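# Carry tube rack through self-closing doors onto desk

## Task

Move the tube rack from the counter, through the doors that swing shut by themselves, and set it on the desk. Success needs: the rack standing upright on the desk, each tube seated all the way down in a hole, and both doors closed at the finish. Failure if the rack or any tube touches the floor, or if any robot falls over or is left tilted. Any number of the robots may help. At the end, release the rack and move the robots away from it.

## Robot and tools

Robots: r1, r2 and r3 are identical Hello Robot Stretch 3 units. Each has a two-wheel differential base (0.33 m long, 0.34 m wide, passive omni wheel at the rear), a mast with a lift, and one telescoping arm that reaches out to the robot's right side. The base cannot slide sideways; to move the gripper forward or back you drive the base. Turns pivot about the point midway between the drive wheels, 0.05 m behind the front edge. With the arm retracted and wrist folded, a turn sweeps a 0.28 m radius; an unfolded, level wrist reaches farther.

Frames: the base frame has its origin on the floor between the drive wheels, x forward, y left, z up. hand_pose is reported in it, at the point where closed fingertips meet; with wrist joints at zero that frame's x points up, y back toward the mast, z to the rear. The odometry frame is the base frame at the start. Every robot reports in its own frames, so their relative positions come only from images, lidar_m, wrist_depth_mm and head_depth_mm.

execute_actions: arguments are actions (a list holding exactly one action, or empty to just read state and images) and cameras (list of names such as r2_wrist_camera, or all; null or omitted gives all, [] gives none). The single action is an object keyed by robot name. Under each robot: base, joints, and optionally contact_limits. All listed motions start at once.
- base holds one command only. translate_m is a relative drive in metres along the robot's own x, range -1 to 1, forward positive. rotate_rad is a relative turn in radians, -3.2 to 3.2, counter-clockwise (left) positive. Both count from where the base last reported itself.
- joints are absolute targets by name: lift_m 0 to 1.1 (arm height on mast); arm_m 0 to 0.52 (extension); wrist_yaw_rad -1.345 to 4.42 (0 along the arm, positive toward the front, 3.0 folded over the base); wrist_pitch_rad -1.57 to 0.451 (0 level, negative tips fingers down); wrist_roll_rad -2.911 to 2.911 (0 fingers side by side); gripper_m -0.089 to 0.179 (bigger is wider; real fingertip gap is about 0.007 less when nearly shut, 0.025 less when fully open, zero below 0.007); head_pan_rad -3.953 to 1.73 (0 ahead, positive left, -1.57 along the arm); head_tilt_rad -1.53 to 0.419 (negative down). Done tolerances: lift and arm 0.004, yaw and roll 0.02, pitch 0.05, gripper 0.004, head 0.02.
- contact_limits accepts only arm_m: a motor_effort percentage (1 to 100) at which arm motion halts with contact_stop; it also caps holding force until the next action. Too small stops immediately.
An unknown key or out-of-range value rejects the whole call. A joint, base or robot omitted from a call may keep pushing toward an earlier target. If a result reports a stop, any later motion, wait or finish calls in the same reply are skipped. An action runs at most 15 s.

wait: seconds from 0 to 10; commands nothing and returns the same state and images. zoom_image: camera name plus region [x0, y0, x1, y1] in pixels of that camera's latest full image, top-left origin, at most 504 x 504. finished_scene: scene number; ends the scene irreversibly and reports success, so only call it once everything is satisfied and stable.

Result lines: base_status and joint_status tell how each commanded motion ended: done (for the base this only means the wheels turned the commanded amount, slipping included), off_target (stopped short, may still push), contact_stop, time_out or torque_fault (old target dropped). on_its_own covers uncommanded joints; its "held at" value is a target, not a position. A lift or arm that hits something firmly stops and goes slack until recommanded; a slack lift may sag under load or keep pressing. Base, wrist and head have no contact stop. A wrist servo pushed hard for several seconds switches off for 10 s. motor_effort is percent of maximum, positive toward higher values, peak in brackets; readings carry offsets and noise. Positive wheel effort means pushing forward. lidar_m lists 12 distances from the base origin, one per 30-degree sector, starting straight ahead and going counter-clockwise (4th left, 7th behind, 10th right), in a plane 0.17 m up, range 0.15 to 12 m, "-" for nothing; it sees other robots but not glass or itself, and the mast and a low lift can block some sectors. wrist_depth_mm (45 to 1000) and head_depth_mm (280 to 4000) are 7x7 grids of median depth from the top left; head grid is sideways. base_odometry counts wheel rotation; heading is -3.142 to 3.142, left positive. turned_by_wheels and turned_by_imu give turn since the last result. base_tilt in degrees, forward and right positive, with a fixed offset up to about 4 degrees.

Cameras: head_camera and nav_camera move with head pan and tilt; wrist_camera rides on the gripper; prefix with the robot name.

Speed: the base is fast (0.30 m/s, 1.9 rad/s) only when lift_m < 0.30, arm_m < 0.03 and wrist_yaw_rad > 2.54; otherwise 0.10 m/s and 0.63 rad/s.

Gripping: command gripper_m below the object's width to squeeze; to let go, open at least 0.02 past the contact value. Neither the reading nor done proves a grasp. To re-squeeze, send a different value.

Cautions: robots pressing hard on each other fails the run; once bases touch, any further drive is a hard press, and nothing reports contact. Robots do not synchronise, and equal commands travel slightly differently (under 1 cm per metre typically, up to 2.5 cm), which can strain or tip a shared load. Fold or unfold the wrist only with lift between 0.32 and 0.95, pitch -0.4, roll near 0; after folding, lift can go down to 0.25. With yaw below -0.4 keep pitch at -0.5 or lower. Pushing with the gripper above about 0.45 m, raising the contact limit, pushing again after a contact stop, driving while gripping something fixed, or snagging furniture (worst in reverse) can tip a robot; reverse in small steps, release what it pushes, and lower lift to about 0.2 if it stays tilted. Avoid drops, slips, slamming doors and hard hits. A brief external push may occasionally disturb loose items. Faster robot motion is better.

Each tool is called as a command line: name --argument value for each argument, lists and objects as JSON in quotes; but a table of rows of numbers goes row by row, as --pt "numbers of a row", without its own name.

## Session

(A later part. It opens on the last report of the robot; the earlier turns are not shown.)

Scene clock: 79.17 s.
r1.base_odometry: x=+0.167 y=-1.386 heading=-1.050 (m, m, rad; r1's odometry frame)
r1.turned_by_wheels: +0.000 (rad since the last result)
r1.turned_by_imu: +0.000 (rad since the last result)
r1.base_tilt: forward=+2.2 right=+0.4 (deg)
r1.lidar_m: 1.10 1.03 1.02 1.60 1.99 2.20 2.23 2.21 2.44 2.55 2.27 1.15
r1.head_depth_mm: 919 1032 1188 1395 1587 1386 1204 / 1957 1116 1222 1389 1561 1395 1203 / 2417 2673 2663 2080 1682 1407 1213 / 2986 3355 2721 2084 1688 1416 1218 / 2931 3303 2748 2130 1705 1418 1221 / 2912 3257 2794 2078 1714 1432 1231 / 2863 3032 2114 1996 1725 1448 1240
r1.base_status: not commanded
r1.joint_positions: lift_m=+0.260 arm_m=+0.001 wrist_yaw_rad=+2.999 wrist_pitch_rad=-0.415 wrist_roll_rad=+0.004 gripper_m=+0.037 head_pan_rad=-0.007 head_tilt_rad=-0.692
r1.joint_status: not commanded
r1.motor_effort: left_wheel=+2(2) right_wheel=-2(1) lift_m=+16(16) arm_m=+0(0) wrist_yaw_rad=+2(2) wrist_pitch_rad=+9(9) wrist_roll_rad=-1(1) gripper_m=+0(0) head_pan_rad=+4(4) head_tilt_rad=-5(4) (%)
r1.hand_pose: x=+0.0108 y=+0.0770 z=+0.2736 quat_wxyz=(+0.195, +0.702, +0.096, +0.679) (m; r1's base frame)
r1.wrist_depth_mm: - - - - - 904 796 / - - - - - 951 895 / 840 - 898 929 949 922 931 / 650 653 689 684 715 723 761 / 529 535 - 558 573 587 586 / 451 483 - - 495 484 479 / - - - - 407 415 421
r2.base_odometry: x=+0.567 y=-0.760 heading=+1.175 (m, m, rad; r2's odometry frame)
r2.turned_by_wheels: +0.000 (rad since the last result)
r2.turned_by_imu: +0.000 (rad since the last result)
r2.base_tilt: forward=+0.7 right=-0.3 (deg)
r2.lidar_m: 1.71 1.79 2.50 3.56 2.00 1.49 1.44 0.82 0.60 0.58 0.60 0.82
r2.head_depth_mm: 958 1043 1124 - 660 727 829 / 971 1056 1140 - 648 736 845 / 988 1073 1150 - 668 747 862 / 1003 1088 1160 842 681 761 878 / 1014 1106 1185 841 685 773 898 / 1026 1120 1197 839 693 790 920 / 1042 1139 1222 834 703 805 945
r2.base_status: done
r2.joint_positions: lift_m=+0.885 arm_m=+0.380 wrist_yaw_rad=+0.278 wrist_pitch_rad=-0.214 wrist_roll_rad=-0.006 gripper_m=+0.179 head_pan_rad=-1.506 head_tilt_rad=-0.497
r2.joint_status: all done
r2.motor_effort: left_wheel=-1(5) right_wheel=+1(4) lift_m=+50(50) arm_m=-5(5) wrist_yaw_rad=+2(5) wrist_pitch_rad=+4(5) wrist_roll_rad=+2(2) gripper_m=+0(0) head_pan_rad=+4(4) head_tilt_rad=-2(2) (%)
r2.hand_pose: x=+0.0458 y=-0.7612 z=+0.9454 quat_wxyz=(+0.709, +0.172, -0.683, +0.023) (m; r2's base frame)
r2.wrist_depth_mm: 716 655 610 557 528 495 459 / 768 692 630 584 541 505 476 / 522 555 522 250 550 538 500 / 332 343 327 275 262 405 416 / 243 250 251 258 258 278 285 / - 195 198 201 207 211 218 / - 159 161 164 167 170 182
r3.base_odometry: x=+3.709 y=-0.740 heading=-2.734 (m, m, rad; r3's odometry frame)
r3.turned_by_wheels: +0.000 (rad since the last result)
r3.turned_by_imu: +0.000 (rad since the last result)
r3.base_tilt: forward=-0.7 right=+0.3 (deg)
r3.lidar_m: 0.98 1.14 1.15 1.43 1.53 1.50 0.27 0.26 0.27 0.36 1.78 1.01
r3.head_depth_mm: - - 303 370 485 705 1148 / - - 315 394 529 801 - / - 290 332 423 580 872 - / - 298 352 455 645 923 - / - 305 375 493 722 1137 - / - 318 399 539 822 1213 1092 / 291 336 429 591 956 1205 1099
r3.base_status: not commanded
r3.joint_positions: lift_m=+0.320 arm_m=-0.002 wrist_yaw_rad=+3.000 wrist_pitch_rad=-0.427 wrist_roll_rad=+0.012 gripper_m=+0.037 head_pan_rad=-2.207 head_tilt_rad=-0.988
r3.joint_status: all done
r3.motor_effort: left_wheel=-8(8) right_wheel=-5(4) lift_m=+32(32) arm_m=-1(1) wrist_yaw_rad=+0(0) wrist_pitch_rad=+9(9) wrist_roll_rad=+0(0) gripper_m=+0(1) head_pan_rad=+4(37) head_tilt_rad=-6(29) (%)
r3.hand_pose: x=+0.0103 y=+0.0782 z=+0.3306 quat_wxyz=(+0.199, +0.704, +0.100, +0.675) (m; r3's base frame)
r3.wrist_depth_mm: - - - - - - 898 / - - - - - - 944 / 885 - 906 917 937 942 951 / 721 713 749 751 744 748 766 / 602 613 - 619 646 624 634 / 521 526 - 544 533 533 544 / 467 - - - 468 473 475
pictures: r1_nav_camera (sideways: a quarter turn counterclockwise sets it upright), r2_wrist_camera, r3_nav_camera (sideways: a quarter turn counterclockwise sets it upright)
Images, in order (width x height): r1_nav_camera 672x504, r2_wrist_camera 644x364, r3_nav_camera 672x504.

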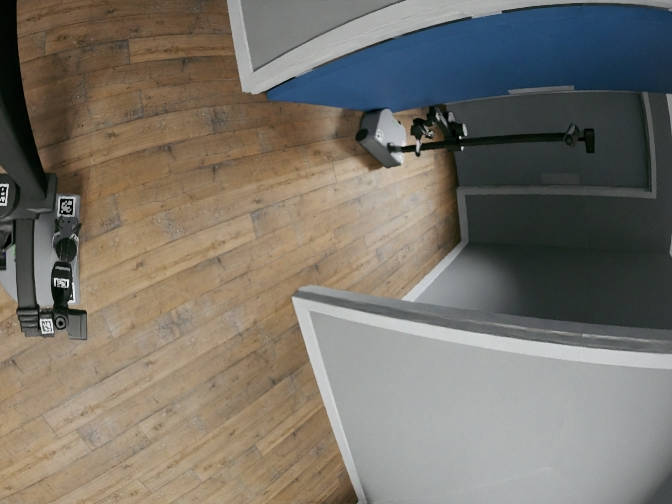

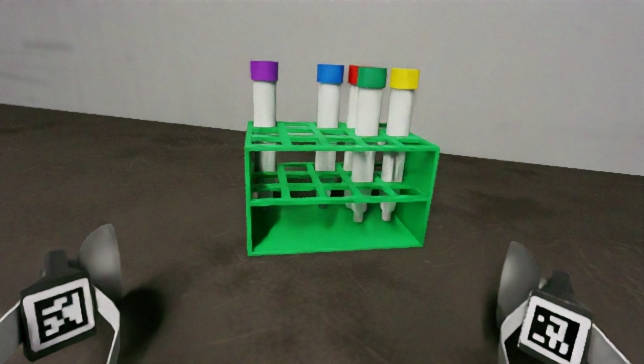

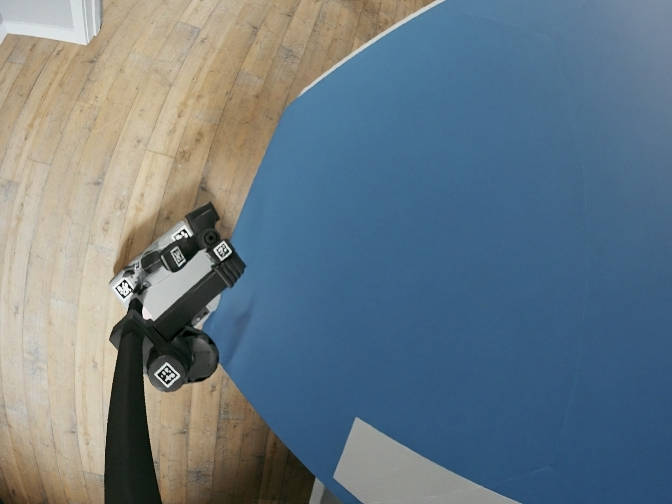

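execute_actions --actions '[{"r2":{"base":{"translate_m":0.016},"joints":{"arm_m":0.515}},"r3":{"base":{"rotate_rad":0.4}},"r1":{"base":{"rotate_rad":0.27}}}]' --cameras '["r2_wrist_camera"]'

execute_actions --actions '[{"r2":{"joints":{"gripper_m":0.08}},"r3":{"base":{"translate_m":-0.15}},"r1":{"base":{"translate_m":0.8}}}]' --cameras '["r3_nav_camera","r1_nav_camera","r2_wrist_camera"]'

Scene clock: 81.93 s.
r1.base_odometry: x=+0.167 y=-1.386 heading=-0.780 (m, m, rad; r1's odometry frame)
r1.turned_by_wheels: +0.270 (rad since the last result)
r1.turned_by_imu: +0.270 (rad since the last result)
r1.base_tilt: forward=+2.1 right=+0.5 (deg)
r1.lidar_m: 1.74 1.01 1.22 1.99 2.02 2.37 2.21 2.25 2.54 2.29 1.45 1.10
r1.head_depth_mm: 2851 3137 2613 2021 1641 1384 1196 / 2952 3226 2631 2053 1654 1394 1201 / 2949 3288 2680 2066 1681 1414 1212 / 2995 3309 2693 2013 1687 1411 1217 / 2924 3171 2146 2029 1704 1426 1224 / 2795 1823 1817 1780 1648 1428 1237 / 1318 1306 1301 1310 1374 1422 1237
r1.base_status: done
r1.joint_positions: lift_m=+0.260 arm_m=+0.001 wrist_yaw_rad=+2.999 wrist_pitch_rad=-0.415 wrist_roll_rad=+0.004 gripper_m=+0.037 head_pan_rad=-0.007 head_tilt_rad=-0.692
r1.joint_status: not commanded
r1.motor_effort: left_wheel=-3(7) right_wheel=+2(5) lift_m=+16(16) arm_m=+0(0) wrist_yaw_rad=+1(2) wrist_pitch_rad=+10(9) wrist_roll_rad=-1(1) gripper_m=+1(1) head_pan_rad=+3(4) head_tilt_rad=-4(4) (%)
r1.hand_pose: x=+0.0108 y=+0.0770 z=+0.2736 quat_wxyz=(+0.195, +0.702, +0.096, +0.679) (m; r1's base frame)
r1.wrist_depth_mm: - - - - - - 840 / - - - - - - 862 / 839 - 875 901 915 971 853 / 646 669 690 695 693 719 747 / 534 526 - 553 573 572 592 / 454 486 - - 489 479 485 / - - - - 404 420 425
r2.base_odometry: x=+0.573 y=-0.745 heading=+1.175 (m, m, rad; r2's odometry frame)
r2.turned_by_wheels: +0.000 (rad since the last result)
r2.turned_by_imu: -0.001 (rad since the last result)
r2.base_tilt: forward=+0.9 right=-0.3 (deg)
r2.lidar_m: 1.69 1.77 2.46 3.56 2.02 1.50 1.46 0.82 0.60 0.58 0.60 0.82
r2.head_depth_mm: 962 1041 1126 - 647 730 828 / 972 1056 1135 761 659 734 843 / 989 1075 1151 759 671 747 861 / 1000 1087 1167 819 681 760 882 / 1013 1106 1185 840 686 775 899 / 1025 1124 1198 840 692 790 915 / 1039 1140 1223 834 701 803 939
r2.base_status: done
r2.joint_positions: lift_m=+0.885 arm_m=+0.515 wrist_yaw_rad=+0.279 wrist_pitch_rad=-0.214 wrist_roll_rad=-0.006 gripper_m=+0.179 head_pan_rad=-1.506 head_tilt_rad=-0.497
r2.joint_status: all done
r2.motor_effort: left_wheel=-1(0) right_wheel=+2(7) lift_m=+50(50) arm_m=+5(7) wrist_yaw_rad=+0(3) wrist_pitch_rad=+4(4) wrist_roll_rad=+2(2) gripper_m=+0(0) head_pan_rad=+5(4) head_tilt_rad=-1(2) (%)
r2.hand_pose: x=+0.0462 y=-0.8954 z=+0.9454 quat_wxyz=(+0.709, +0.173, -0.683, +0.023) (m; r2's base frame)
r2.wrist_depth_mm: 549 506 467 431 405 373 353 / 568 530 486 426 126 392 372 / 558 553 516 148 128 407 383 / 330 315 145 149 133 420 401 / 244 113 114 118 124 131 281 / - 105 130 143 150 128 217 / - 117 152 123 152 133 181
r3.base_odometry: x=+3.709 y=-0.741 heading=-2.334 (m, m, rad; r3's odometry frame)
r3.turned_by_wheels: +0.400 (rad since the last result)
r3.turned_by_imu: +0.401 (rad since the last result)
r3.base_tilt: forward=-0.7 right=+0.4 (deg)
r3.lidar_m: 1.15 1.15 1.31 1.54 1.53 0.30 0.27 0.28 0.34 0.67 1.78 0.98
r3.head_depth_mm: - 297 338 399 487 625 752 / 290 320 375 451 568 767 - / 305 353 421 520 682 932 - / 334 394 480 613 849 1177 - / 370 445 557 747 1130 1246 - / 415 512 667 958 1326 1225 1088 / 472 603 830 1421 1332 1207 1099
r3.base_status: done
r3.joint_positions: lift_m=+0.320 arm_m=-0.002 wrist_yaw_rad=+3.000 wrist_pitch_rad=-0.427 wrist_roll_rad=+0.012 gripper_m=+0.037 head_pan_rad=-2.207 head_tilt_rad=-0.988
r3.joint_status: not commanded
r3.motor_effort: left_wheel=-13(23) right_wheel=-3(8) lift_m=+32(32) arm_m=-1(1) wrist_yaw_rad=+0(1) wrist_pitch_rad=+8(9) wrist_roll_rad=+0(0) gripper_m=+0(0) head_pan_rad=+3(4) head_tilt_rad=-6(7) (%)
r3.hand_pose: x=+0.0103 y=+0.0782 z=+0.3306 quat_wxyz=(+0.199, +0.704, +0.100, +0.675) (m; r3's base frame)
r3.wrist_depth_mm: - - - - - - 974 / - - - - - - - / 881 - 910 921 931 955 948 / 728 707 739 743 740 754 755 / 611 607 - 625 644 628 630 / 523 527 - 549 530 535 538 / 468 - - - 465 470 471
pictures: r2_wrist_camera
Images, in order (width x height): r2_wrist_camera 644x364.

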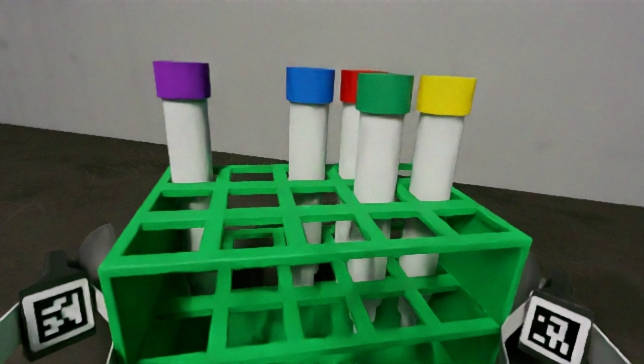

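Scene clock: 86.37 s.
r1.base_odometry: x=+0.736 y=-1.949 heading=-0.780 (m, m, rad; r1's odometry frame)
r1.turned_by_wheels: +0.000 (rad since the last result)
r1.turned_by_imu: +0.001 (rad since the last result)
r1.base_tilt: forward=+2.1 right=+0.5 (deg)
r1.lidar_m: 2.51 0.72 0.51 0.51 2.09 2.70 3.00 3.05 2.87 0.76 0.54 1.39
r1.head_depth_mm: 2221 2469 2624 2019 1648 1392 1198 / 2210 2450 2633 2049 1655 1392 1202 / 2237 2520 2663 2064 1665 1405 1202 / 2250 2516 2660 2072 1681 1425 1209 / 2231 2476 2664 2089 1607 1422 1221 / 2227 2457 2570 1440 1449 1396 1230 / 2035 2283 2594 1308 1479 1410 1233
r1.base_status: done
r1.joint_positions: lift_m=+0.260 arm_m=+0.001 wrist_yaw_rad=+2.999 wrist_pitch_rad=-0.415 wrist_roll_rad=+0.004 gripper_m=+0.037 head_pan_rad=-0.007 head_tilt_rad=-0.692
r1.joint_status: not commanded
r1.motor_effort: left_wheel=-3(6) right_wheel=+2(7) lift_m=+16(16) arm_m=+0(0) wrist_yaw_rad=+2(2) wrist_pitch_rad=+9(9) wrist_roll_rad=+0(0) gripper_m=+0(1) head_pan_rad=+5(4) head_tilt_rad=-4(4) (%)
r1.hand_pose: x=+0.0108 y=+0.0770 z=+0.2736 quat_wxyz=(+0.195, +0.702, +0.096, +0.679) (m; r1's base frame)
r1.wrist_depth_mm: - - - 517 503 525 582 / - - - 567 550 573 660 / 843 - 897 633 604 654 759 / 654 665 691 664 646 700 722 / 540 525 - 556 565 570 583 / 456 479 - - 492 475 489 / - - - - 407 412 421
r2.base_odometry: x=+0.573 y=-0.745 heading=+1.175 (m, m, rad; r2's odometry frame)
r2.turned_by_wheels: +0.000 (rad since the last result)
r2.turned_by_imu: -0.001 (rad since the last result)
r2.base_tilt: forward=+0.8 right=-0.3 (deg)
r2.lidar_m: 1.69 1.77 2.47 3.55 2.03 1.51 1.46 0.82 0.60 0.58 0.60 0.82
r2.head_depth_mm: 960 1044 1121 - 646 730 830 / 972 1058 1136 761 659 735 846 / 990 1075 1150 761 671 747 861 / 999 1086 1167 834 683 761 881 / 1014 1107 1179 842 686 773 900 / 1026 1117 1194 837 692 788 919 / 1041 1137 1219 836 703 805 944
r2.base_status: not commanded
r2.joint_positions: lift_m=+0.885 arm_m=+0.515 wrist_yaw_rad=+0.279 wrist_pitch_rad=-0.211 wrist_roll_rad=-0.006 gripper_m=+0.094 head_pan_rad=-1.506 head_tilt_rad=-0.497
r2.joint_status: gripper_m off_target (ended at +0.094, target +0.080)
r2.on_its_own: gripper_m is held at +0.093, not at your +0.080, by its stall guard, which is still easing
r2.motor_effort: left_wheel=-1(1) right_wheel=+2(1) lift_m=+50(50) arm_m=+6(6) wrist_yaw_rad=+2(1) wrist_pitch_rad=+4(5) wrist_roll_rad=+2(2) gripper_m=-25(100) head_pan_rad=+4(4) head_tilt_rad=-2(2) (%)
r2.hand_pose: x=+0.0462 y=-0.8957 z=+0.9463 quat_wxyz=(+0.709, +0.172, -0.684, +0.024) (m; r2's base frame)
r2.wrist_depth_mm: 555 510 465 432 403 379 356 / 583 537 473 433 137 395 367 / 592 559 510 157 139 413 383 / 336 321 148 154 146 423 401 / 245 161 114 126 153 147 289 / 196 92 142 153 159 139 218 / - 141 120 150 159 152 182
r3.base_odometry: x=+3.813 y=-0.632 heading=-2.335 (m, m, rad; r3's odometry frame)
r3.turned_by_wheels: +0.000 (rad since the last result)
r3.turned_by_imu: -0.002 (rad since the last result)
r3.base_tilt: forward=-0.7 right=+0.3 (deg)
r3.lidar_m: 1.29 1.29 1.49 1.49 1.49 0.33 0.27 0.27 0.30 0.48 1.04 1.10
r3.head_depth_mm: - - 315 380 480 651 968 / - 295 340 418 543 773 - / - 310 371 465 624 895 - / 292 334 408 524 734 1042 - / 305 362 452 599 891 1235 - / 326 397 506 700 1141 1224 1091 / 354 439 577 842 1300 1205 1101
r3.base_status: done
r3.joint_positions: lift_m=+0.320 arm_m=-0.002 wrist_yaw_rad=+3.000 wrist_pitch_rad=-0.427 wrist_roll_rad=+0.012 gripper_m=+0.037 head_pan_rad=-2.207 head_tilt_rad=-0.988
r3.joint_status: not commanded
r3.motor_effort: left_wheel=-7(18) right_wheel=-3(24) lift_m=+32(32) arm_m=-1(1) wrist_yaw_rad=+0(0) wrist_pitch_rad=+9(9) wrist_roll_rad=+0(0) gripper_m=+0(1) head_pan_rad=+3(3) head_tilt_rad=-6(5) (%)
r3.hand_pose: x=+0.0103 y=+0.0782 z=+0.3306 quat_wxyz=(+0.199, +0.704, +0.100, +0.675) (m; r3's base frame)
r3.wrist_depth_mm: - - - - - - - / - - - - - - - / 889 - 919 923 928 932 968 / 720 712 732 757 739 753 762 / 608 601 - 617 644 618 630 / 521 521 - 546 532 540 541 / 468 - - - 468 473 478
pictures: r1_nav_camera (sideways: a quarter turn counterclockwise sets it upright), r2_wrist_camera, r3_nav_camera (sideways: a quarter turn counterclockwise sets it upright)
Images, in order (width x height): r1_nav_camera 672x504, r2_wrist_camera 644x364, r3_nav_camera 672x504.

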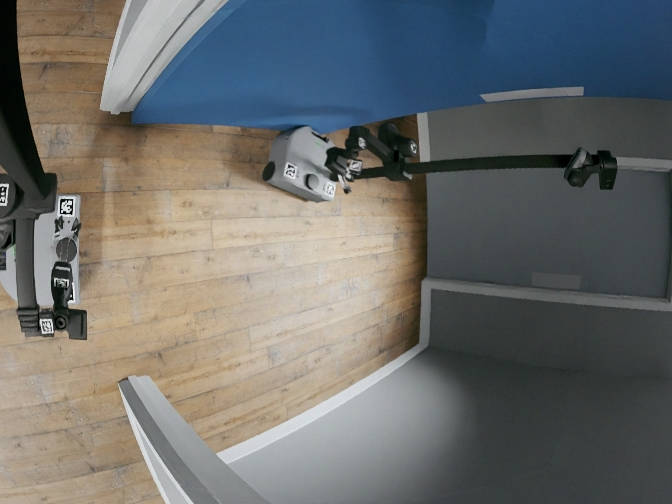

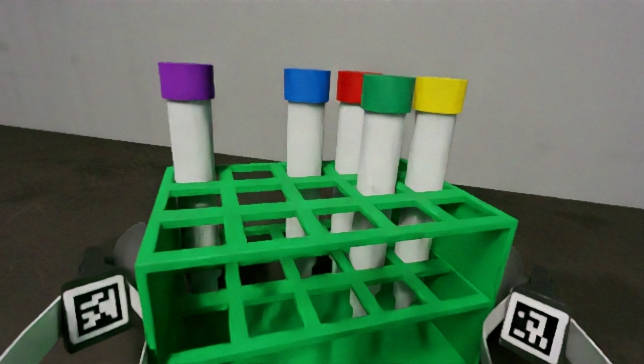

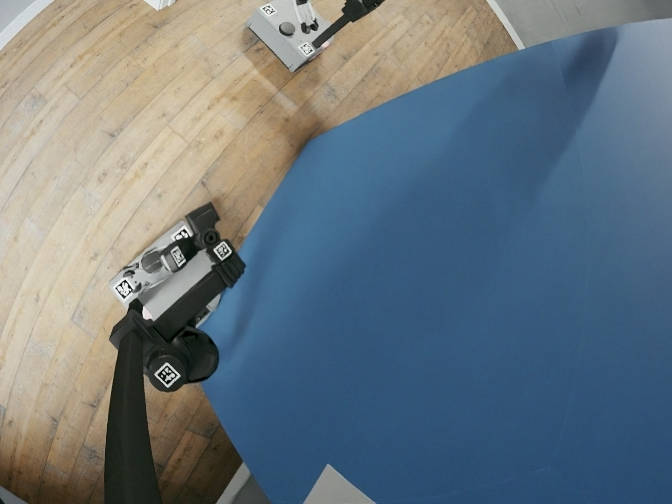

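execute_actions --actions '[{"r2":{"joints":{"arm_m":0.42}},"r1":{"base":{"rotate_rad":-0.22}}}]' --cameras '[]'

execute_actions --actions '[{"r2":{"joints":{"gripper_m":0.179}},"r1":{"base":{"translate_m":1.0},"joints":{"head_pan_rad":0.6,"head_tilt_rad":-0.9}}}]' --cameras '["r1_nav_camera","r2_wrist_camera","r2_head_camera"]'

Scene clock: 89.13 s.
r1.base_odometry: x=+0.736 y=-1.949 heading=-1.000 (m, m, rad; r1's odometry frame)
r1.turned_by_wheels: -0.220 (rad since the last result)
r1.turned_by_imu: -0.220 (rad since the last result)
r1.base_tilt: forward=+2.2 right=+0.5 (deg)
r1.lidar_m: 1.97 1.04 0.53 0.51 2.06 2.32 3.00 2.99 2.91 2.30 0.54 1.20
r1.head_depth_mm: 1707 1838 1984 1968 1654 1388 1198 / 2052 2256 2389 2049 1659 1396 1203 / 2348 2580 2704 2056 1673 1405 1205 / 2269 2497 2689 2072 1689 1413 1216 / 2216 2494 2679 2080 1695 1425 1230 / 2185 2420 2659 2108 1700 1436 1230 / 2144 2379 2558 2121 1509 1375 1238
r1.base_status: done
r1.joint_positions: lift_m=+0.260 arm_m=+0.001 wrist_yaw_rad=+2.999 wrist_pitch_rad=-0.415 wrist_roll_rad=+0.004 gripper_m=+0.037 head_pan_rad=-0.007 head_tilt_rad=-0.692
r1.joint_status: not commanded
r1.motor_effort: left_wheel=+2(9) right_wheel=-1(6) lift_m=+16(16) arm_m=+0(1) wrist_yaw_rad=+2(2) wrist_pitch_rad=+9(9) wrist_roll_rad=+0(1) gripper_m=+0(1) head_pan_rad=+3(4) head_tilt_rad=-4(4) (%)
r1.hand_pose: x=+0.0108 y=+0.0770 z=+0.2736 quat_wxyz=(+0.195, +0.702, +0.096, +0.679) (m; r1's base frame)
r1.wrist_depth_mm: - - 628 511 562 682 876 / - - 687 560 626 790 874 / 817 - 707 610 714 881 782 / 637 669 635 659 709 738 730 / 527 539 - 550 570 580 581 / 457 479 - - 491 483 492 / - - - - 407 416 424
r2.base_odometry: x=+0.573 y=-0.745 heading=+1.175 (m, m, rad; r2's odometry frame)
r2.turned_by_wheels: +0.000 (rad since the last result)
r2.turned_by_imu: -0.001 (rad since the last result)
r2.base_tilt: forward=+0.8 right=-0.2 (deg)
r2.lidar_m: 1.69 1.77 2.47 3.57 2.03 1.51 1.46 0.82 0.60 0.58 0.60 0.82
r2.head_depth_mm: 962 1043 1124 - 661 726 829 / 973 1058 1149 - 658 731 845 / 987 1075 1151 - 668 748 864 / 1001 1087 1172 794 681 761 881 / 1016 1103 1182 839 686 775 900 / 1026 1119 1196 837 693 789 921 / 1039 1139 1215 835 700 806 942
r2.base_status: not commanded
r2.joint_positions: lift_m=+0.885 arm_m=+0.420 wrist_yaw_rad=+0.279 wrist_pitch_rad=-0.211 wrist_roll_rad=-0.006 gripper_m=+0.103 head_pan_rad=-1.506 head_tilt_rad=-0.497
r2.joint_status: all done
r2.on_its_own: gripper_m is held at +0.102, not at your +0.080, by its stall guard, which is not easing now
r2.motor_effort: left_wheel=-1(1) right_wheel=+2(2) lift_m=+50(50) arm_m=-5(6) wrist_yaw_rad=+2(0) wrist_pitch_rad=+3(3) wrist_roll_rad=+2(2) gripper_m=-21(22) head_pan_rad=+4(4) head_tilt_rad=-2(1) (%)
r2.hand_pose: x=+0.0462 y=-0.8014 z=+0.9462 quat_wxyz=(+0.709, +0.172, -0.684, +0.024) (m; r2's base frame)
r2.wrist_depth_mm: 660 602 564 529 486 455 429 / 730 643 581 526 137 474 448 / 541 547 527 156 138 499 464 / 334 341 147 151 146 403 424 / 245 122 115 120 153 146 286 / 199 95 142 147 157 140 219 / - 143 120 150 157 151 180
r3.base_odometry: x=+3.813 y=-0.632 heading=-2.335 (m, m, rad; r3's odometry frame)
r3.turned_by_wheels: +0.000 (rad since the last result)
r3.turned_by_imu: +0.000 (rad since the last result)
r3.base_tilt: forward=-0.6 right=+0.4 (deg)
r3.lidar_m: 1.29 1.29 1.48 1.49 1.49 0.33 0.27 0.27 0.30 0.48 1.04 1.11
r3.head_depth_mm: - - 315 380 480 651 968 / - 295 341 419 542 772 - / - 309 371 466 623 896 - / 293 333 407 523 734 1039 - / 304 362 452 600 892 1233 - / 326 397 508 702 1135 1223 1093 / 354 439 578 843 1291 1206 1101
r3.base_status: not commanded
r3.joint_positions: lift_m=+0.320 arm_m=-0.002 wrist_yaw_rad=+3.000 wrist_pitch_rad=-0.427 wrist_roll_rad=+0.012 gripper_m=+0.037 head_pan_rad=-2.207 head_tilt_rad=-0.988
r3.joint_status: not commanded
r3.motor_effort: left_wheel=-7(7) right_wheel=-3(3) lift_m=+32(32) arm_m=-1(1) wrist_yaw_rad=+0(0) wrist_pitch_rad=+9(9) wrist_roll_rad=+0(0) gripper_m=-1(0) head_pan_rad=+3(3) head_tilt_rad=-5(6) (%)
r3.hand_pose: x=+0.0103 y=+0.0782 z=+0.3306 quat_wxyz=(+0.199, +0.704, +0.100, +0.675) (m; r3's base frame)
r3.wrist_depth_mm: - - - - - - - / - - - - - - - / 900 - 901 914 927 924 953 / 724 716 731 733 741 745 761 / 608 608 - 622 637 624 630 / 523 521 - 542 536 541 543 / 469 - - - 465 469 471
pictures: none
No camera images: the call's "cameras" was empty. Leave "cameras" out to get every camera's image.

Scene clock: 94.17 s.
r1.base_odometry: x=+1.277 y=-2.790 heading=-1.000 (m, m, rad; r1's odometry frame)
r1.turned_by_wheels: +0.000 (rad since the last result)
r1.turned_by_imu: +0.002 (rad since the last result)
r1.base_tilt: forward=+2.1 right=+0.5 (deg)
r1.lidar_m: 1.41 1.59 1.58 0.50 0.79 0.86 3.97 0.74 0.80 0.76 0.76 0.86
r1.head_depth_mm: 1398 1609 1831 1644 1437 1262 1126 / 1438 1651 1869 1654 1426 1263 1134 / 1485 1719 1919 1657 1440 1276 1135 / 1530 1778 1964 1668 1447 1270 1140 / 1573 1805 1981 1689 1469 1284 1150 / 1556 1831 2016 1711 1472 1291 1149 / 1602 1900 2062 1733 1486 1303 1090
r1.base_status: done
r1.joint_positions: lift_m=+0.260 arm_m=+0.001 wrist_yaw_rad=+2.999 wrist_pitch_rad=-0.415 wrist_roll_rad=+0.004 gripper_m=+0.037 head_pan_rad=+0.593 head_tilt_rad=-0.889
r1.joint_status: all done
r1.motor_effort: left_wheel=+2(10) right_wheel=-1(4) lift_m=+16(16) arm_m=+0(0) wrist_yaw_rad=+2(2) wrist_pitch_rad=+9(9) wrist_roll_rad=+0(0) gripper_m=+1(0) head_pan_rad=+4(39) head_tilt_rad=-5(23) (%)
r1.hand_pose: x=+0.0108 y=+0.0770 z=+0.2736 quat_wxyz=(+0.195, +0.702, +0.096, +0.679) (m; r1's base frame)
r1.wrist_depth_mm: 590 - 726 - - - - / 625 - 769 - - - - / 667 - 564 614 927 938 968 / 642 654 603 635 706 719 738 / 536 544 - 559 572 575 587 / 454 473 - - 493 481 481 / - - - - 411 418 417
r2.base_odometry: x=+0.573 y=-0.745 heading=+1.175 (m, m, rad; r2's odometry frame)
r2.turned_by_wheels: +0.000 (rad since the last result)
r2.turned_by_imu: -0.001 (rad since the last result)
r2.base_tilt: forward=+0.9 right=-0.3 (deg)
r2.lidar_m: 1.69 1.77 2.46 3.56 2.03 1.51 1.46 0.82 0.60 0.58 0.60 0.82
r2.head_depth_mm: 963 1040 1123 - 662 723 830 / 975 1057 1146 - 660 735 844 / 988 1071 1150 - 672 747 864 / 1002 1089 1175 794 680 761 880 / 1013 1103 1185 840 685 774 899 / 1022 1122 1195 837 693 791 921 / 1042 1136 1216 835 701 807 938
r2.base_status: not commanded
r2.joint_positions: lift_m=+0.885 arm_m=+0.420 wrist_yaw_rad=+0.279 wrist_pitch_rad=-0.215 wrist_roll_rad=-0.006 gripper_m=+0.179 head_pan_rad=-1.506 head_tilt_rad=-0.497
r2.joint_status: all done
r2.motor_effort: left_wheel=+0(1) right_wheel=+2(2) lift_m=+50(50) arm_m=-6(6) wrist_yaw_rad=+0(1) wrist_pitch_rad=+5(5) wrist_roll_rad=+2(2) gripper_m=+0(82) head_pan_rad=+4(4) head_tilt_rad=-2(3) (%)
r2.hand_pose: x=+0.0461 y=-0.8010 z=+0.9452 quat_wxyz=(+0.709, +0.173, -0.683, +0.023) (m; r2's base frame)
r2.wrist_depth_mm: 672 620 563 523 484 453 424 / 714 643 578 524 131 472 452 / 528 534 519 153 134 498 460 / 334 319 146 149 142 398 420 / 243 128 115 122 143 137 286 / - 104 141 152 155 138 219 / - 134 151 148 153 148 182
r3.base_odometry: x=+3.813 y=-0.632 heading=-2.335 (m, m, rad; r3's odometry frame)
r3.turned_by_wheels: +0.000 (rad since the last result)
r3.turned_by_imu: -0.001 (rad since the last result)
r3.base_tilt: forward=-0.7 right=+0.3 (deg)
r3.lidar_m: 0.38 1.29 1.48 1.49 1.49 0.33 0.27 0.27 0.30 0.48 4.06 1.10
r3.head_depth_mm: - - 315 380 480 651 968 / - 296 341 418 542 770 - / - 310 371 465 623 894 - / 292 333 408 525 735 1036 - / 304 362 452 599 893 1237 - / 326 396 507 701 1133 1226 1088 / 354 439 578 844 1298 1206 1101
r3.base_status: not commanded
r3.joint_positions: lift_m=+0.320 arm_m=-0.002 wrist_yaw_rad=+3.000 wrist_pitch_rad=-0.427 wrist_roll_rad=+0.012 gripper_m=+0.037 head_pan_rad=-2.207 head_tilt_rad=-0.988
r3.joint_status: not commanded
r3.motor_effort: left_wheel=-7(7) right_wheel=-3(3) lift_m=+32(32) arm_m=-1(1) wrist_yaw_rad=+0(0) wrist_pitch_rad=+9(9) wrist_roll_rad=+0(0) gripper_m=+0(0) head_pan_rad=+4(3) head_tilt_rad=-7(6) (%)
r3.hand_pose: x=+0.0103 y=+0.0782 z=+0.3306 quat_wxyz=(+0.199, +0.704, +0.100, +0.675) (m; r3's base frame)
r3.wrist_depth_mm: - - - - - - - / - - - - - - - / 890 - 912 914 934 936 941 / 719 714 740 745 749 750 761 / 607 610 - 610 651 624 638 / 525 526 - 544 535 537 545 / 471 - - - 467 469 457
pictures: r1_nav_camera (sideways: a quarter turn counterclockwise sets it upright), r2_head_camera (sideways: a quarter turn clockwise sets it upright), r2_wrist_camera
Images, in order (width x height): r1_nav_camera 672x504, r2_head_camera 896x504, r2_wrist_camera 644x364.

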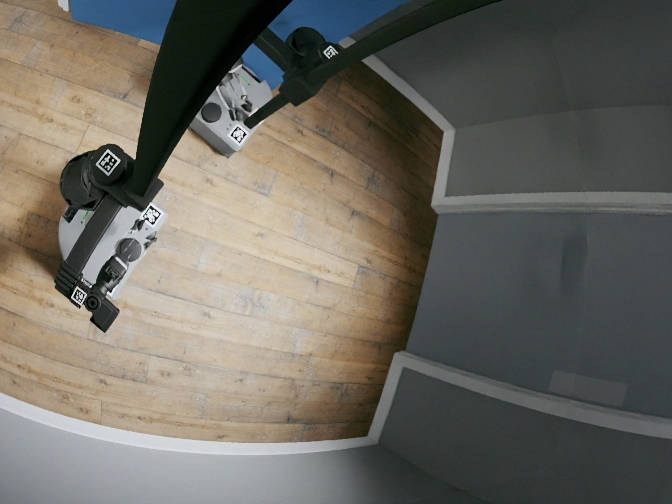

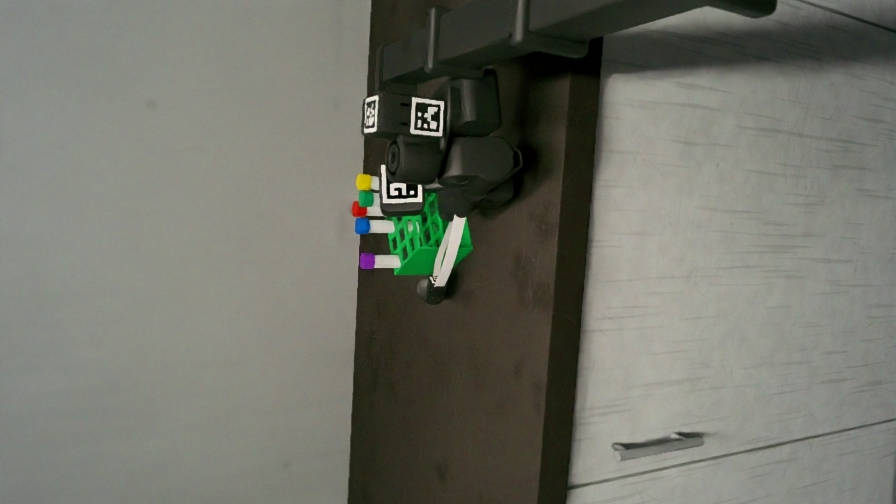

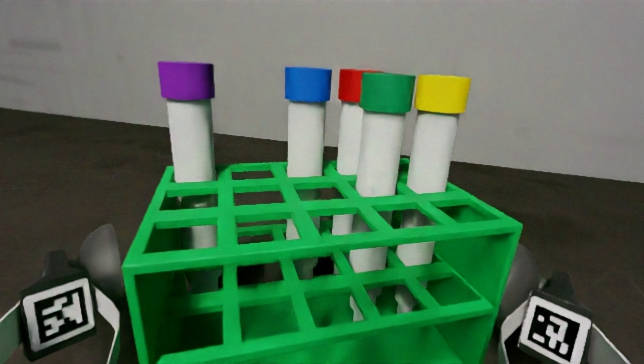

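execute_actions --actions '[{"r2":{"base":{"translate_m":-0.02},"joints":{"arm_m":0.447,"wrist_yaw_rad":0.4}},"r1":{"base":{"translate_m":0.4}}}]' --cameras '["r2_wrist_camera"]'

execute_actions --actions '[{"r2":{"joints":{"gripper_m":0.1}},"r1":{"base":{"rotate_rad":0.5},"joints":{"head_pan_rad":0}}}]' --cameras '["r2_wrist_camera"]'

execute_actions --actions '[{"r1":{"base":{"translate_m":0.6}}}]' --cameras '["r1_nav_camera"]'

Scene clock: 98.73 s.
r1.base_odometry: x=+1.493 y=-3.126 heading=-0.999 (m, m, rad; r1's odometry frame)
r1.turned_by_wheels: +0.000 (rad since the last result)
r1.turned_by_imu: +0.001 (rad since the last result)
r1.base_tilt: forward=+2.1 right=+0.5 (deg)
r1.lidar_m: 1.12 1.17 1.36 1.46 0.67 1.02 4.34 1.09 0.76 0.64 0.64 0.72
r1.head_depth_mm: 1051 1197 1362 1552 1421 1261 1122 / 1082 1242 1457 1625 1435 1258 1127 / 1112 1289 1529 1655 1449 1276 1132 / 1150 1327 1581 1675 1458 1277 1136 / 1180 1375 1660 1704 1460 1291 1149 / 1227 1435 1720 1704 1470 1289 1156 / 1259 1438 1703 1723 1486 1300 1162
r1.base_status: done
r1.joint_positions: lift_m=+0.260 arm_m=+0.001 wrist_yaw_rad=+2.999 wrist_pitch_rad=-0.415 wrist_roll_rad=+0.004 gripper_m=+0.037 head_pan_rad=+0.593 head_tilt_rad=-0.889
r1.joint_status: not commanded
r1.motor_effort: left_wheel=+2(10) right_wheel=-1(5) lift_m=+16(16) arm_m=+0(1) wrist_yaw_rad=+2(2) wrist_pitch_rad=+9(9) wrist_roll_rad=+0(1) gripper_m=+1(1) head_pan_rad=+4(5) head_tilt_rad=-5(6) (%)
r1.hand_pose: x=+0.0108 y=+0.0770 z=+0.2736 quat_wxyz=(+0.195, +0.702, +0.096, +0.679) (m; r1's base frame)
r1.wrist_depth_mm: 677 - - - - - 959 / 650 - - - - - 998 / 525 - 881 905 959 961 959 / 558 601 669 702 694 720 733 / 534 539 - 553 568 573 581 / 458 479 - - 489 481 485 / - - - - 410 408 415
r2.base_odometry: x=+0.566 y=-0.764 heading=+1.175 (m, m, rad; r2's odometry frame)
r2.turned_by_wheels: +0.000 (rad since the last result)
r2.turned_by_imu: -0.001 (rad since the last result)
r2.base_tilt: forward=+0.9 right=-0.3 (deg)
r2.lidar_m: 1.71 1.79 2.50 3.55 2.00 1.49 1.44 0.82 0.60 0.58 0.60 0.82
r2.head_depth_mm: 961 1043 1128 - 662 723 829 / 974 1060 1149 723 660 734 846 / 988 1068 1159 - 671 747 862 / 1002 1085 1168 796 681 761 879 / 1011 1104 1183 838 688 775 897 / 1026 1118 1196 838 694 790 922 / 1039 1140 1218 836 704 805 941
r2.base_status: done
r2.joint_positions: lift_m=+0.885 arm_m=+0.447 wrist_yaw_rad=+0.399 wrist_pitch_rad=-0.215 wrist_roll_rad=-0.006 gripper_m=+0.179 head_pan_rad=-1.506 head_tilt_rad=-0.497
r2.joint_status: all done
r2.motor_effort: left_wheel=+0(5) right_wheel=+2(4) lift_m=+50(50) arm_m=+6(6) wrist_yaw_rad=+1(6) wrist_pitch_rad=+5(5) wrist_roll_rad=+2(2) gripper_m=+0(0) head_pan_rad=+4(3) head_tilt_rad=-2(2) (%)
r2.hand_pose: x=+0.0738 y=-0.8176 z=+0.9452 quat_wxyz=(+0.706, +0.214, -0.672, +0.065) (m; r2's base frame)
r2.wrist_depth_mm: 785 667 599 526 468 429 398 / 836 711 591 522 125 442 405 / 520 489 519 147 125 464 431 / 329 314 155 148 133 402 417 / 245 121 115 118 122 131 282 / - 86 130 139 149 129 216 / - 116 153 122 150 134 180
r3.base_odometry: x=+3.813 y=-0.632 heading=-2.335 (m, m, rad; r3's odometry frame)
r3.turned_by_wheels: +0.000 (rad since the last result)
r3.turned_by_imu: -0.001 (rad since the last result)
r3.base_tilt: forward=-0.8 right=+0.3 (deg)
r3.lidar_m: 1.29 0.55 0.56 1.50 1.49 0.33 0.27 0.27 0.30 0.48 4.06 1.11
r3.head_depth_mm: - - 315 380 480 651 968 / - 295 341 419 543 771 - / - 310 371 465 625 894 - / 293 334 407 523 733 1041 - / 304 362 452 600 892 1230 - / 326 397 506 700 1133 1228 1090 / 354 439 578 843 1299 1205 1101
r3.base_status: not commanded
r3.joint_positions: lift_m=+0.320 arm_m=-0.002 wrist_yaw_rad=+3.000 wrist_pitch_rad=-0.427 wrist_roll_rad=+0.012 gripper_m=+0.037 head_pan_rad=-2.207 head_tilt_rad=-0.988
r3.joint_status: not commanded
r3.motor_effort: left_wheel=-7(7) right_wheel=-3(3) lift_m=+32(32) arm_m=-1(1) wrist_yaw_rad=+0(0) wrist_pitch_rad=+9(9) wrist_roll_rad=+1(0) gripper_m=-1(0) head_pan_rad=+3(3) head_tilt_rad=-5(6) (%)
r3.hand_pose: x=+0.0103 y=+0.0782 z=+0.3306 quat_wxyz=(+0.199, +0.704, +0.100, +0.675) (m; r3's base frame)
r3.wrist_depth_mm: - - - - - - 531 / - - - - - - - / 889 - 930 918 923 602 607 / 724 712 729 743 732 572 484 / 605 599 - 619 645 584 481 / 522 522 - 547 538 543 528 / 475 - - - 463 472 476
pictures: r2_wrist_camera
Images, in order (width x height): r2_wrist_camera 644x364.

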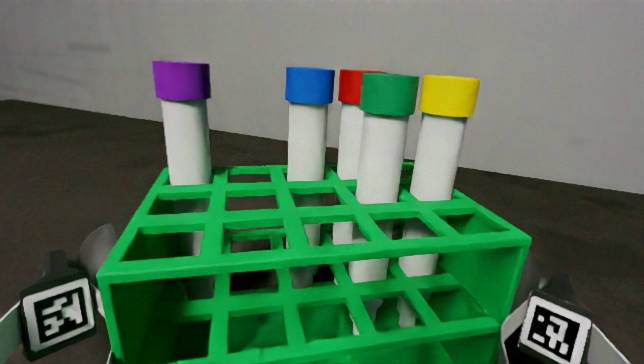

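Scene clock: 100.30 s.
r1.base_odometry: x=+1.493 y=-3.126 heading=-0.500 (m, m, rad; r1's odometry frame)
r1.turned_by_wheels: +0.500 (rad since the last result)
r1.turned_by_imu: +0.500 (rad since the last result)
r1.base_tilt: forward=+2.2 right=+0.5 (deg)
r1.lidar_m: 1.12 1.34 1.46 0.67 0.69 4.35 1.09 0.77 0.64 0.64 0.71 1.12
r1.head_depth_mm: 1011 1143 1327 1561 1425 1258 1119 / 1068 1236 1436 1613 1438 1269 1130 / 1097 1262 1504 1664 1434 1274 1134 / 1118 1292 1552 1680 1467 1284 1143 / 1145 1331 1595 1693 1461 1291 1143 / 1169 1367 1638 1715 1483 1295 1157 / 1201 1406 1642 1733 1477 1303 1154
r1.base_status: done
r1.joint_positions: lift_m=+0.260 arm_m=+0.001 wrist_yaw_rad=+2.999 wrist_pitch_rad=-0.415 wrist_roll_rad=+0.004 gripper_m=+0.037 head_pan_rad=+0.007 head_tilt_rad=-0.889
r1.joint_status: all done
r1.motor_effort: left_wheel=-2(8) right_wheel=+2(7) lift_m=+16(16) arm_m=+0(0) wrist_yaw_rad=+1(2) wrist_pitch_rad=+9(9) wrist_roll_rad=-1(0) gripper_m=+0(0) head_pan_rad=-3(42) head_tilt_rad=-5(5) (%)
r1.hand_pose: x=+0.0108 y=+0.0770 z=+0.2736 quat_wxyz=(+0.195, +0.702, +0.096, +0.679) (m; r1's base frame)
r1.wrist_depth_mm: 855 - 869 - - - - / 948 - 691 - - - - / 831 - 670 842 941 955 984 / 644 647 682 699 701 726 732 / 532 530 - 550 577 570 582 / 458 479 - - 495 487 488 / - - - - 407 410 417
r2.base_odometry: x=+0.566 y=-0.764 heading=+1.175 (m, m, rad; r2's odometry frame)
r2.turned_by_wheels: +0.000 (rad since the last result)
r2.turned_by_imu: +0.000 (rad since the last result)
r2.base_tilt: forward=+1.0 right=-0.2 (deg)
r2.lidar_m: 1.72 1.79 2.49 3.56 2.01 1.49 1.43 0.82 0.60 0.58 0.60 0.82
r2.head_depth_mm: 963 1044 1126 - 663 723 827 / 975 1058 1144 742 661 736 846 / 986 1071 1163 - 671 747 861 / 999 1090 1170 798 682 761 879 / 1015 1101 1182 839 685 774 900 / 1023 1123 1197 839 692 790 921 / 1042 1139 1214 836 703 805 943
r2.base_status: not commanded
r2.joint_positions: lift_m=+0.885 arm_m=+0.447 wrist_yaw_rad=+0.399 wrist_pitch_rad=-0.213 wrist_roll_rad=-0.006 gripper_m=+0.101 head_pan_rad=-1.506 head_tilt_rad=-0.497
r2.joint_status: all done
r2.motor_effort: left_wheel=+0(0) right_wheel=+2(2) lift_m=+50(50) arm_m=+5(6) wrist_yaw_rad=+1(1) wrist_pitch_rad=+4(5) wrist_roll_rad=+2(2) gripper_m=-23(98) head_pan_rad=+4(4) head_tilt_rad=-2(2) (%)
r2.hand_pose: x=+0.0739 y=-0.8177 z=+0.9457 quat_wxyz=(+0.706, +0.213, -0.672, +0.066) (m; r2's base frame)
r2.wrist_depth_mm: 779 660 584 524 480 435 403 / 819 719 583 510 135 449 406 / 524 509 530 155 137 466 427 / 331 316 145 152 145 408 433 / 243 155 115 120 145 147 288 / 198 89 142 151 157 141 216 / - 145 122 149 157 151 182
r3.base_odometry: x=+3.813 y=-0.632 heading=-2.335 (m, m, rad; r3's odometry frame)
r3.turned_by_wheels: +0.000 (rad since the last result)
r3.turned_by_imu: +0.000 (rad since the last result)
r3.base_tilt: forward=-0.7 right=+0.4 (deg)
r3.lidar_m: 1.29 0.55 1.48 1.49 1.49 0.33 0.27 0.27 0.30 0.48 4.07 1.10
r3.head_depth_mm: - - 315 380 480 650 963 / - 295 341 419 543 771 - / - 309 371 465 623 895 - / 292 333 408 525 732 1040 - / 304 363 452 600 892 1231 - / 326 397 506 700 1134 1227 1091 / 354 438 578 842 1302 1209 1099
r3.base_status: not commanded
r3.joint_positions: lift_m=+0.320 arm_m=-0.002 wrist_yaw_rad=+3.000 wrist_pitch_rad=-0.427 wrist_roll_rad=+0.012 gripper_m=+0.037 head_pan_rad=-2.207 head_tilt_rad=-0.988
r3.joint_status: not commanded
r3.motor_effort: left_wheel=-7(7) right_wheel=-2(3) lift_m=+33(32) arm_m=-1(1) wrist_yaw_rad=+0(0) wrist_pitch_rad=+8(9) wrist_roll_rad=+0(0) gripper_m=+0(1) head_pan_rad=+4(3) head_tilt_rad=-6(6) (%)
r3.hand_pose: x=+0.0103 y=+0.0782 z=+0.3306 quat_wxyz=(+0.199, +0.704, +0.100, +0.675) (m; r3's base frame)
r3.wrist_depth_mm: - - - - - - 582 / - - - - - - 516 / 889 - 912 923 932 849 547 / 715 712 731 746 743 609 513 / 600 608 - 616 641 609 525 / 517 526 - 544 541 535 547 / 467 - - - 463 473 473
pictures: r2_wrist_camera
Images, in order (width x height): r2_wrist_camera 644x364.

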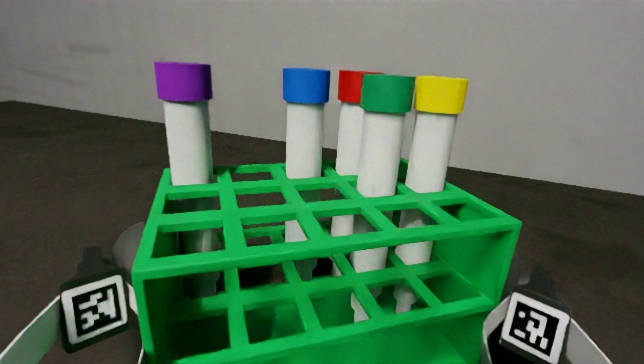

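Scene clock: 103.93 s.
r1.base_odometry: x=+2.020 y=-3.414 heading=-0.500 (m, m, rad; r1's odometry frame)
r1.turned_by_wheels: +0.000 (rad since the last result)
r1.turned_by_imu: +0.001 (rad since the last result)
r1.base_tilt: forward=+2.1 right=+0.5 (deg)
r1.lidar_m: 0.61 0.68 0.95 1.33 0.90 0.99 1.69 0.91 0.76 0.75 0.65 0.55
r1.head_depth_mm: 513 588 689 830 995 1196 1120 / 522 604 711 863 1095 1263 1131 / 536 618 730 894 1142 1275 1137 / 547 634 750 924 1199 1276 1140 / 558 651 776 962 1257 1279 1147 / 571 667 799 1002 1322 1292 1149 / 583 685 829 1040 1389 1301 1155
r1.base_status: done
r1.joint_positions: lift_m=+0.260 arm_m=+0.001 wrist_yaw_rad=+2.999 wrist_pitch_rad=-0.415 wrist_roll_rad=+0.004 gripper_m=+0.037 head_pan_rad=+0.007 head_tilt_rad=-0.890
r1.joint_status: not commanded
r1.motor_effort: left_wheel=-2(8) right_wheel=+2(7) lift_m=+16(16) arm_m=+1(0) wrist_yaw_rad=+2(2) wrist_pitch_rad=+9(9) wrist_roll_rad=-1(0) gripper_m=-1(1) head_pan_rad=-4(3) head_tilt_rad=-5(6) (%)
r1.hand_pose: x=+0.0108 y=+0.0769 z=+0.2736 quat_wxyz=(+0.195, +0.702, +0.096, +0.679) (m; r1's base frame)
r1.wrist_depth_mm: 798 - - - - - 695 / 842 - - - - - 724 / 755 - 886 913 889 884 726 / 642 643 683 686 698 734 694 / 535 539 - 562 566 578 579 / 463 481 - - 493 477 489 / - - - - 409 413 421
r2.base_odometry: x=+0.566 y=-0.764 heading=+1.175 (m, m, rad; r2's odometry frame)
r2.turned_by_wheels: +0.000 (rad since the last result)
r2.turned_by_imu: -0.001 (rad since the last result)
r2.base_tilt: forward=+0.8 right=-0.3 (deg)
r2.lidar_m: 1.71 1.79 2.50 3.56 2.00 1.49 1.44 0.82 0.60 0.58 0.60 0.82
r2.head_depth_mm: 959 1044 1130 - 663 724 830 / 971 1056 1144 742 661 737 844 / 988 1073 1163 - 670 746 867 / 1000 1091 1162 797 683 761 880 / 1011 1107 1187 840 686 775 898 / 1026 1118 1199 837 693 789 919 / 1037 1136 1216 837 705 806 938
r2.base_status: not commanded
r2.joint_positions: lift_m=+0.885 arm_m=+0.447 wrist_yaw_rad=+0.399 wrist_pitch_rad=-0.213 wrist_roll_rad=-0.006 gripper_m=+0.104 head_pan_rad=-1.506 head_tilt_rad=-0.497
r2.joint_status: not commanded
r2.motor_effort: left_wheel=-1(1) right_wheel=+1(1) lift_m=+50(50) arm_m=+6(5) wrist_yaw_rad=+2(1) wrist_pitch_rad=+4(4) wrist_roll_rad=+2(2) gripper_m=-21(22) head_pan_rad=+4(4) head_tilt_rad=-2(2) (%)
r2.hand_pose: x=+0.0739 y=-0.8177 z=+0.9457 quat_wxyz=(+0.706, +0.213, -0.672, +0.066) (m; r2's base frame)
r2.wrist_depth_mm: 769 668 572 529 477 435 397 / 867 692 607 522 135 451 411 / 531 543 527 156 137 471 423 / 333 318 145 151 145 401 424 / 243 155 115 120 144 145 289 / 199 90 142 151 157 140 217 / - 143 123 150 157 151 181
r3.base_odometry: x=+3.813 y=-0.632 heading=-2.335 (m, m, rad; r3's odometry frame)
r3.turned_by_wheels: +0.000 (rad since the last result)
r3.turned_by_imu: -0.001 (rad since the last result)
r3.base_tilt: forward=-0.6 right=+0.3 (deg)
r3.lidar_m: 1.29 1.29 1.00 0.87 1.49 0.33 0.27 0.27 0.30 0.48 4.04 1.10
r3.head_depth_mm: - - 315 380 480 651 968 / - 295 341 419 542 769 - / - 309 371 465 624 896 - / 292 334 408 523 734 1036 - / 304 363 452 599 890 1234 - / 327 397 507 701 1139 1226 1088 / 354 439 577 842 1297 1205 1101
r3.base_status: not commanded
r3.joint_positions: lift_m=+0.320 arm_m=-0.002 wrist_yaw_rad=+3.000 wrist_pitch_rad=-0.427 wrist_roll_rad=+0.012 gripper_m=+0.037 head_pan_rad=-2.207 head_tilt_rad=-0.988
r3.joint_status: not commanded
r3.motor_effort: left_wheel=-7(7) right_wheel=-3(3) lift_m=+33(32) arm_m=-2(1) wrist_yaw_rad=+0(0) wrist_pitch_rad=+9(9) wrist_roll_rad=+0(0) gripper_m=+0(0) head_pan_rad=+4(3) head_tilt_rad=-6(6) (%)
r3.hand_pose: x=+0.0103 y=+0.0782 z=+0.3306 quat_wxyz=(+0.199, +0.704, +0.100, +0.675) (m; r3's base frame)
r3.wrist_depth_mm: - - - - - - - / - - - 945 914 - - / 868 - 924 925 906 949 952 / 727 710 732 735 749 757 770 / 609 601 - 622 644 628 630 / 521 530 - 538 535 530 538 / 470 - - - 469 471 471
pictures: r1_nav_camera (sideways: a quarter turn counterclockwise sets it upright)
Images, in order (width x height): r1_nav_camera 672x504.

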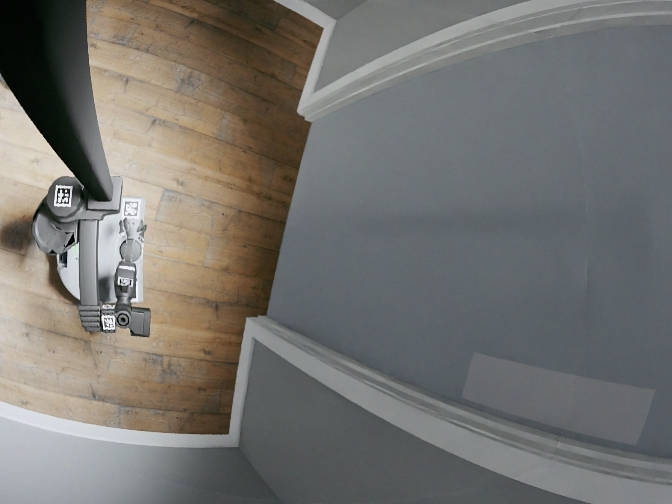

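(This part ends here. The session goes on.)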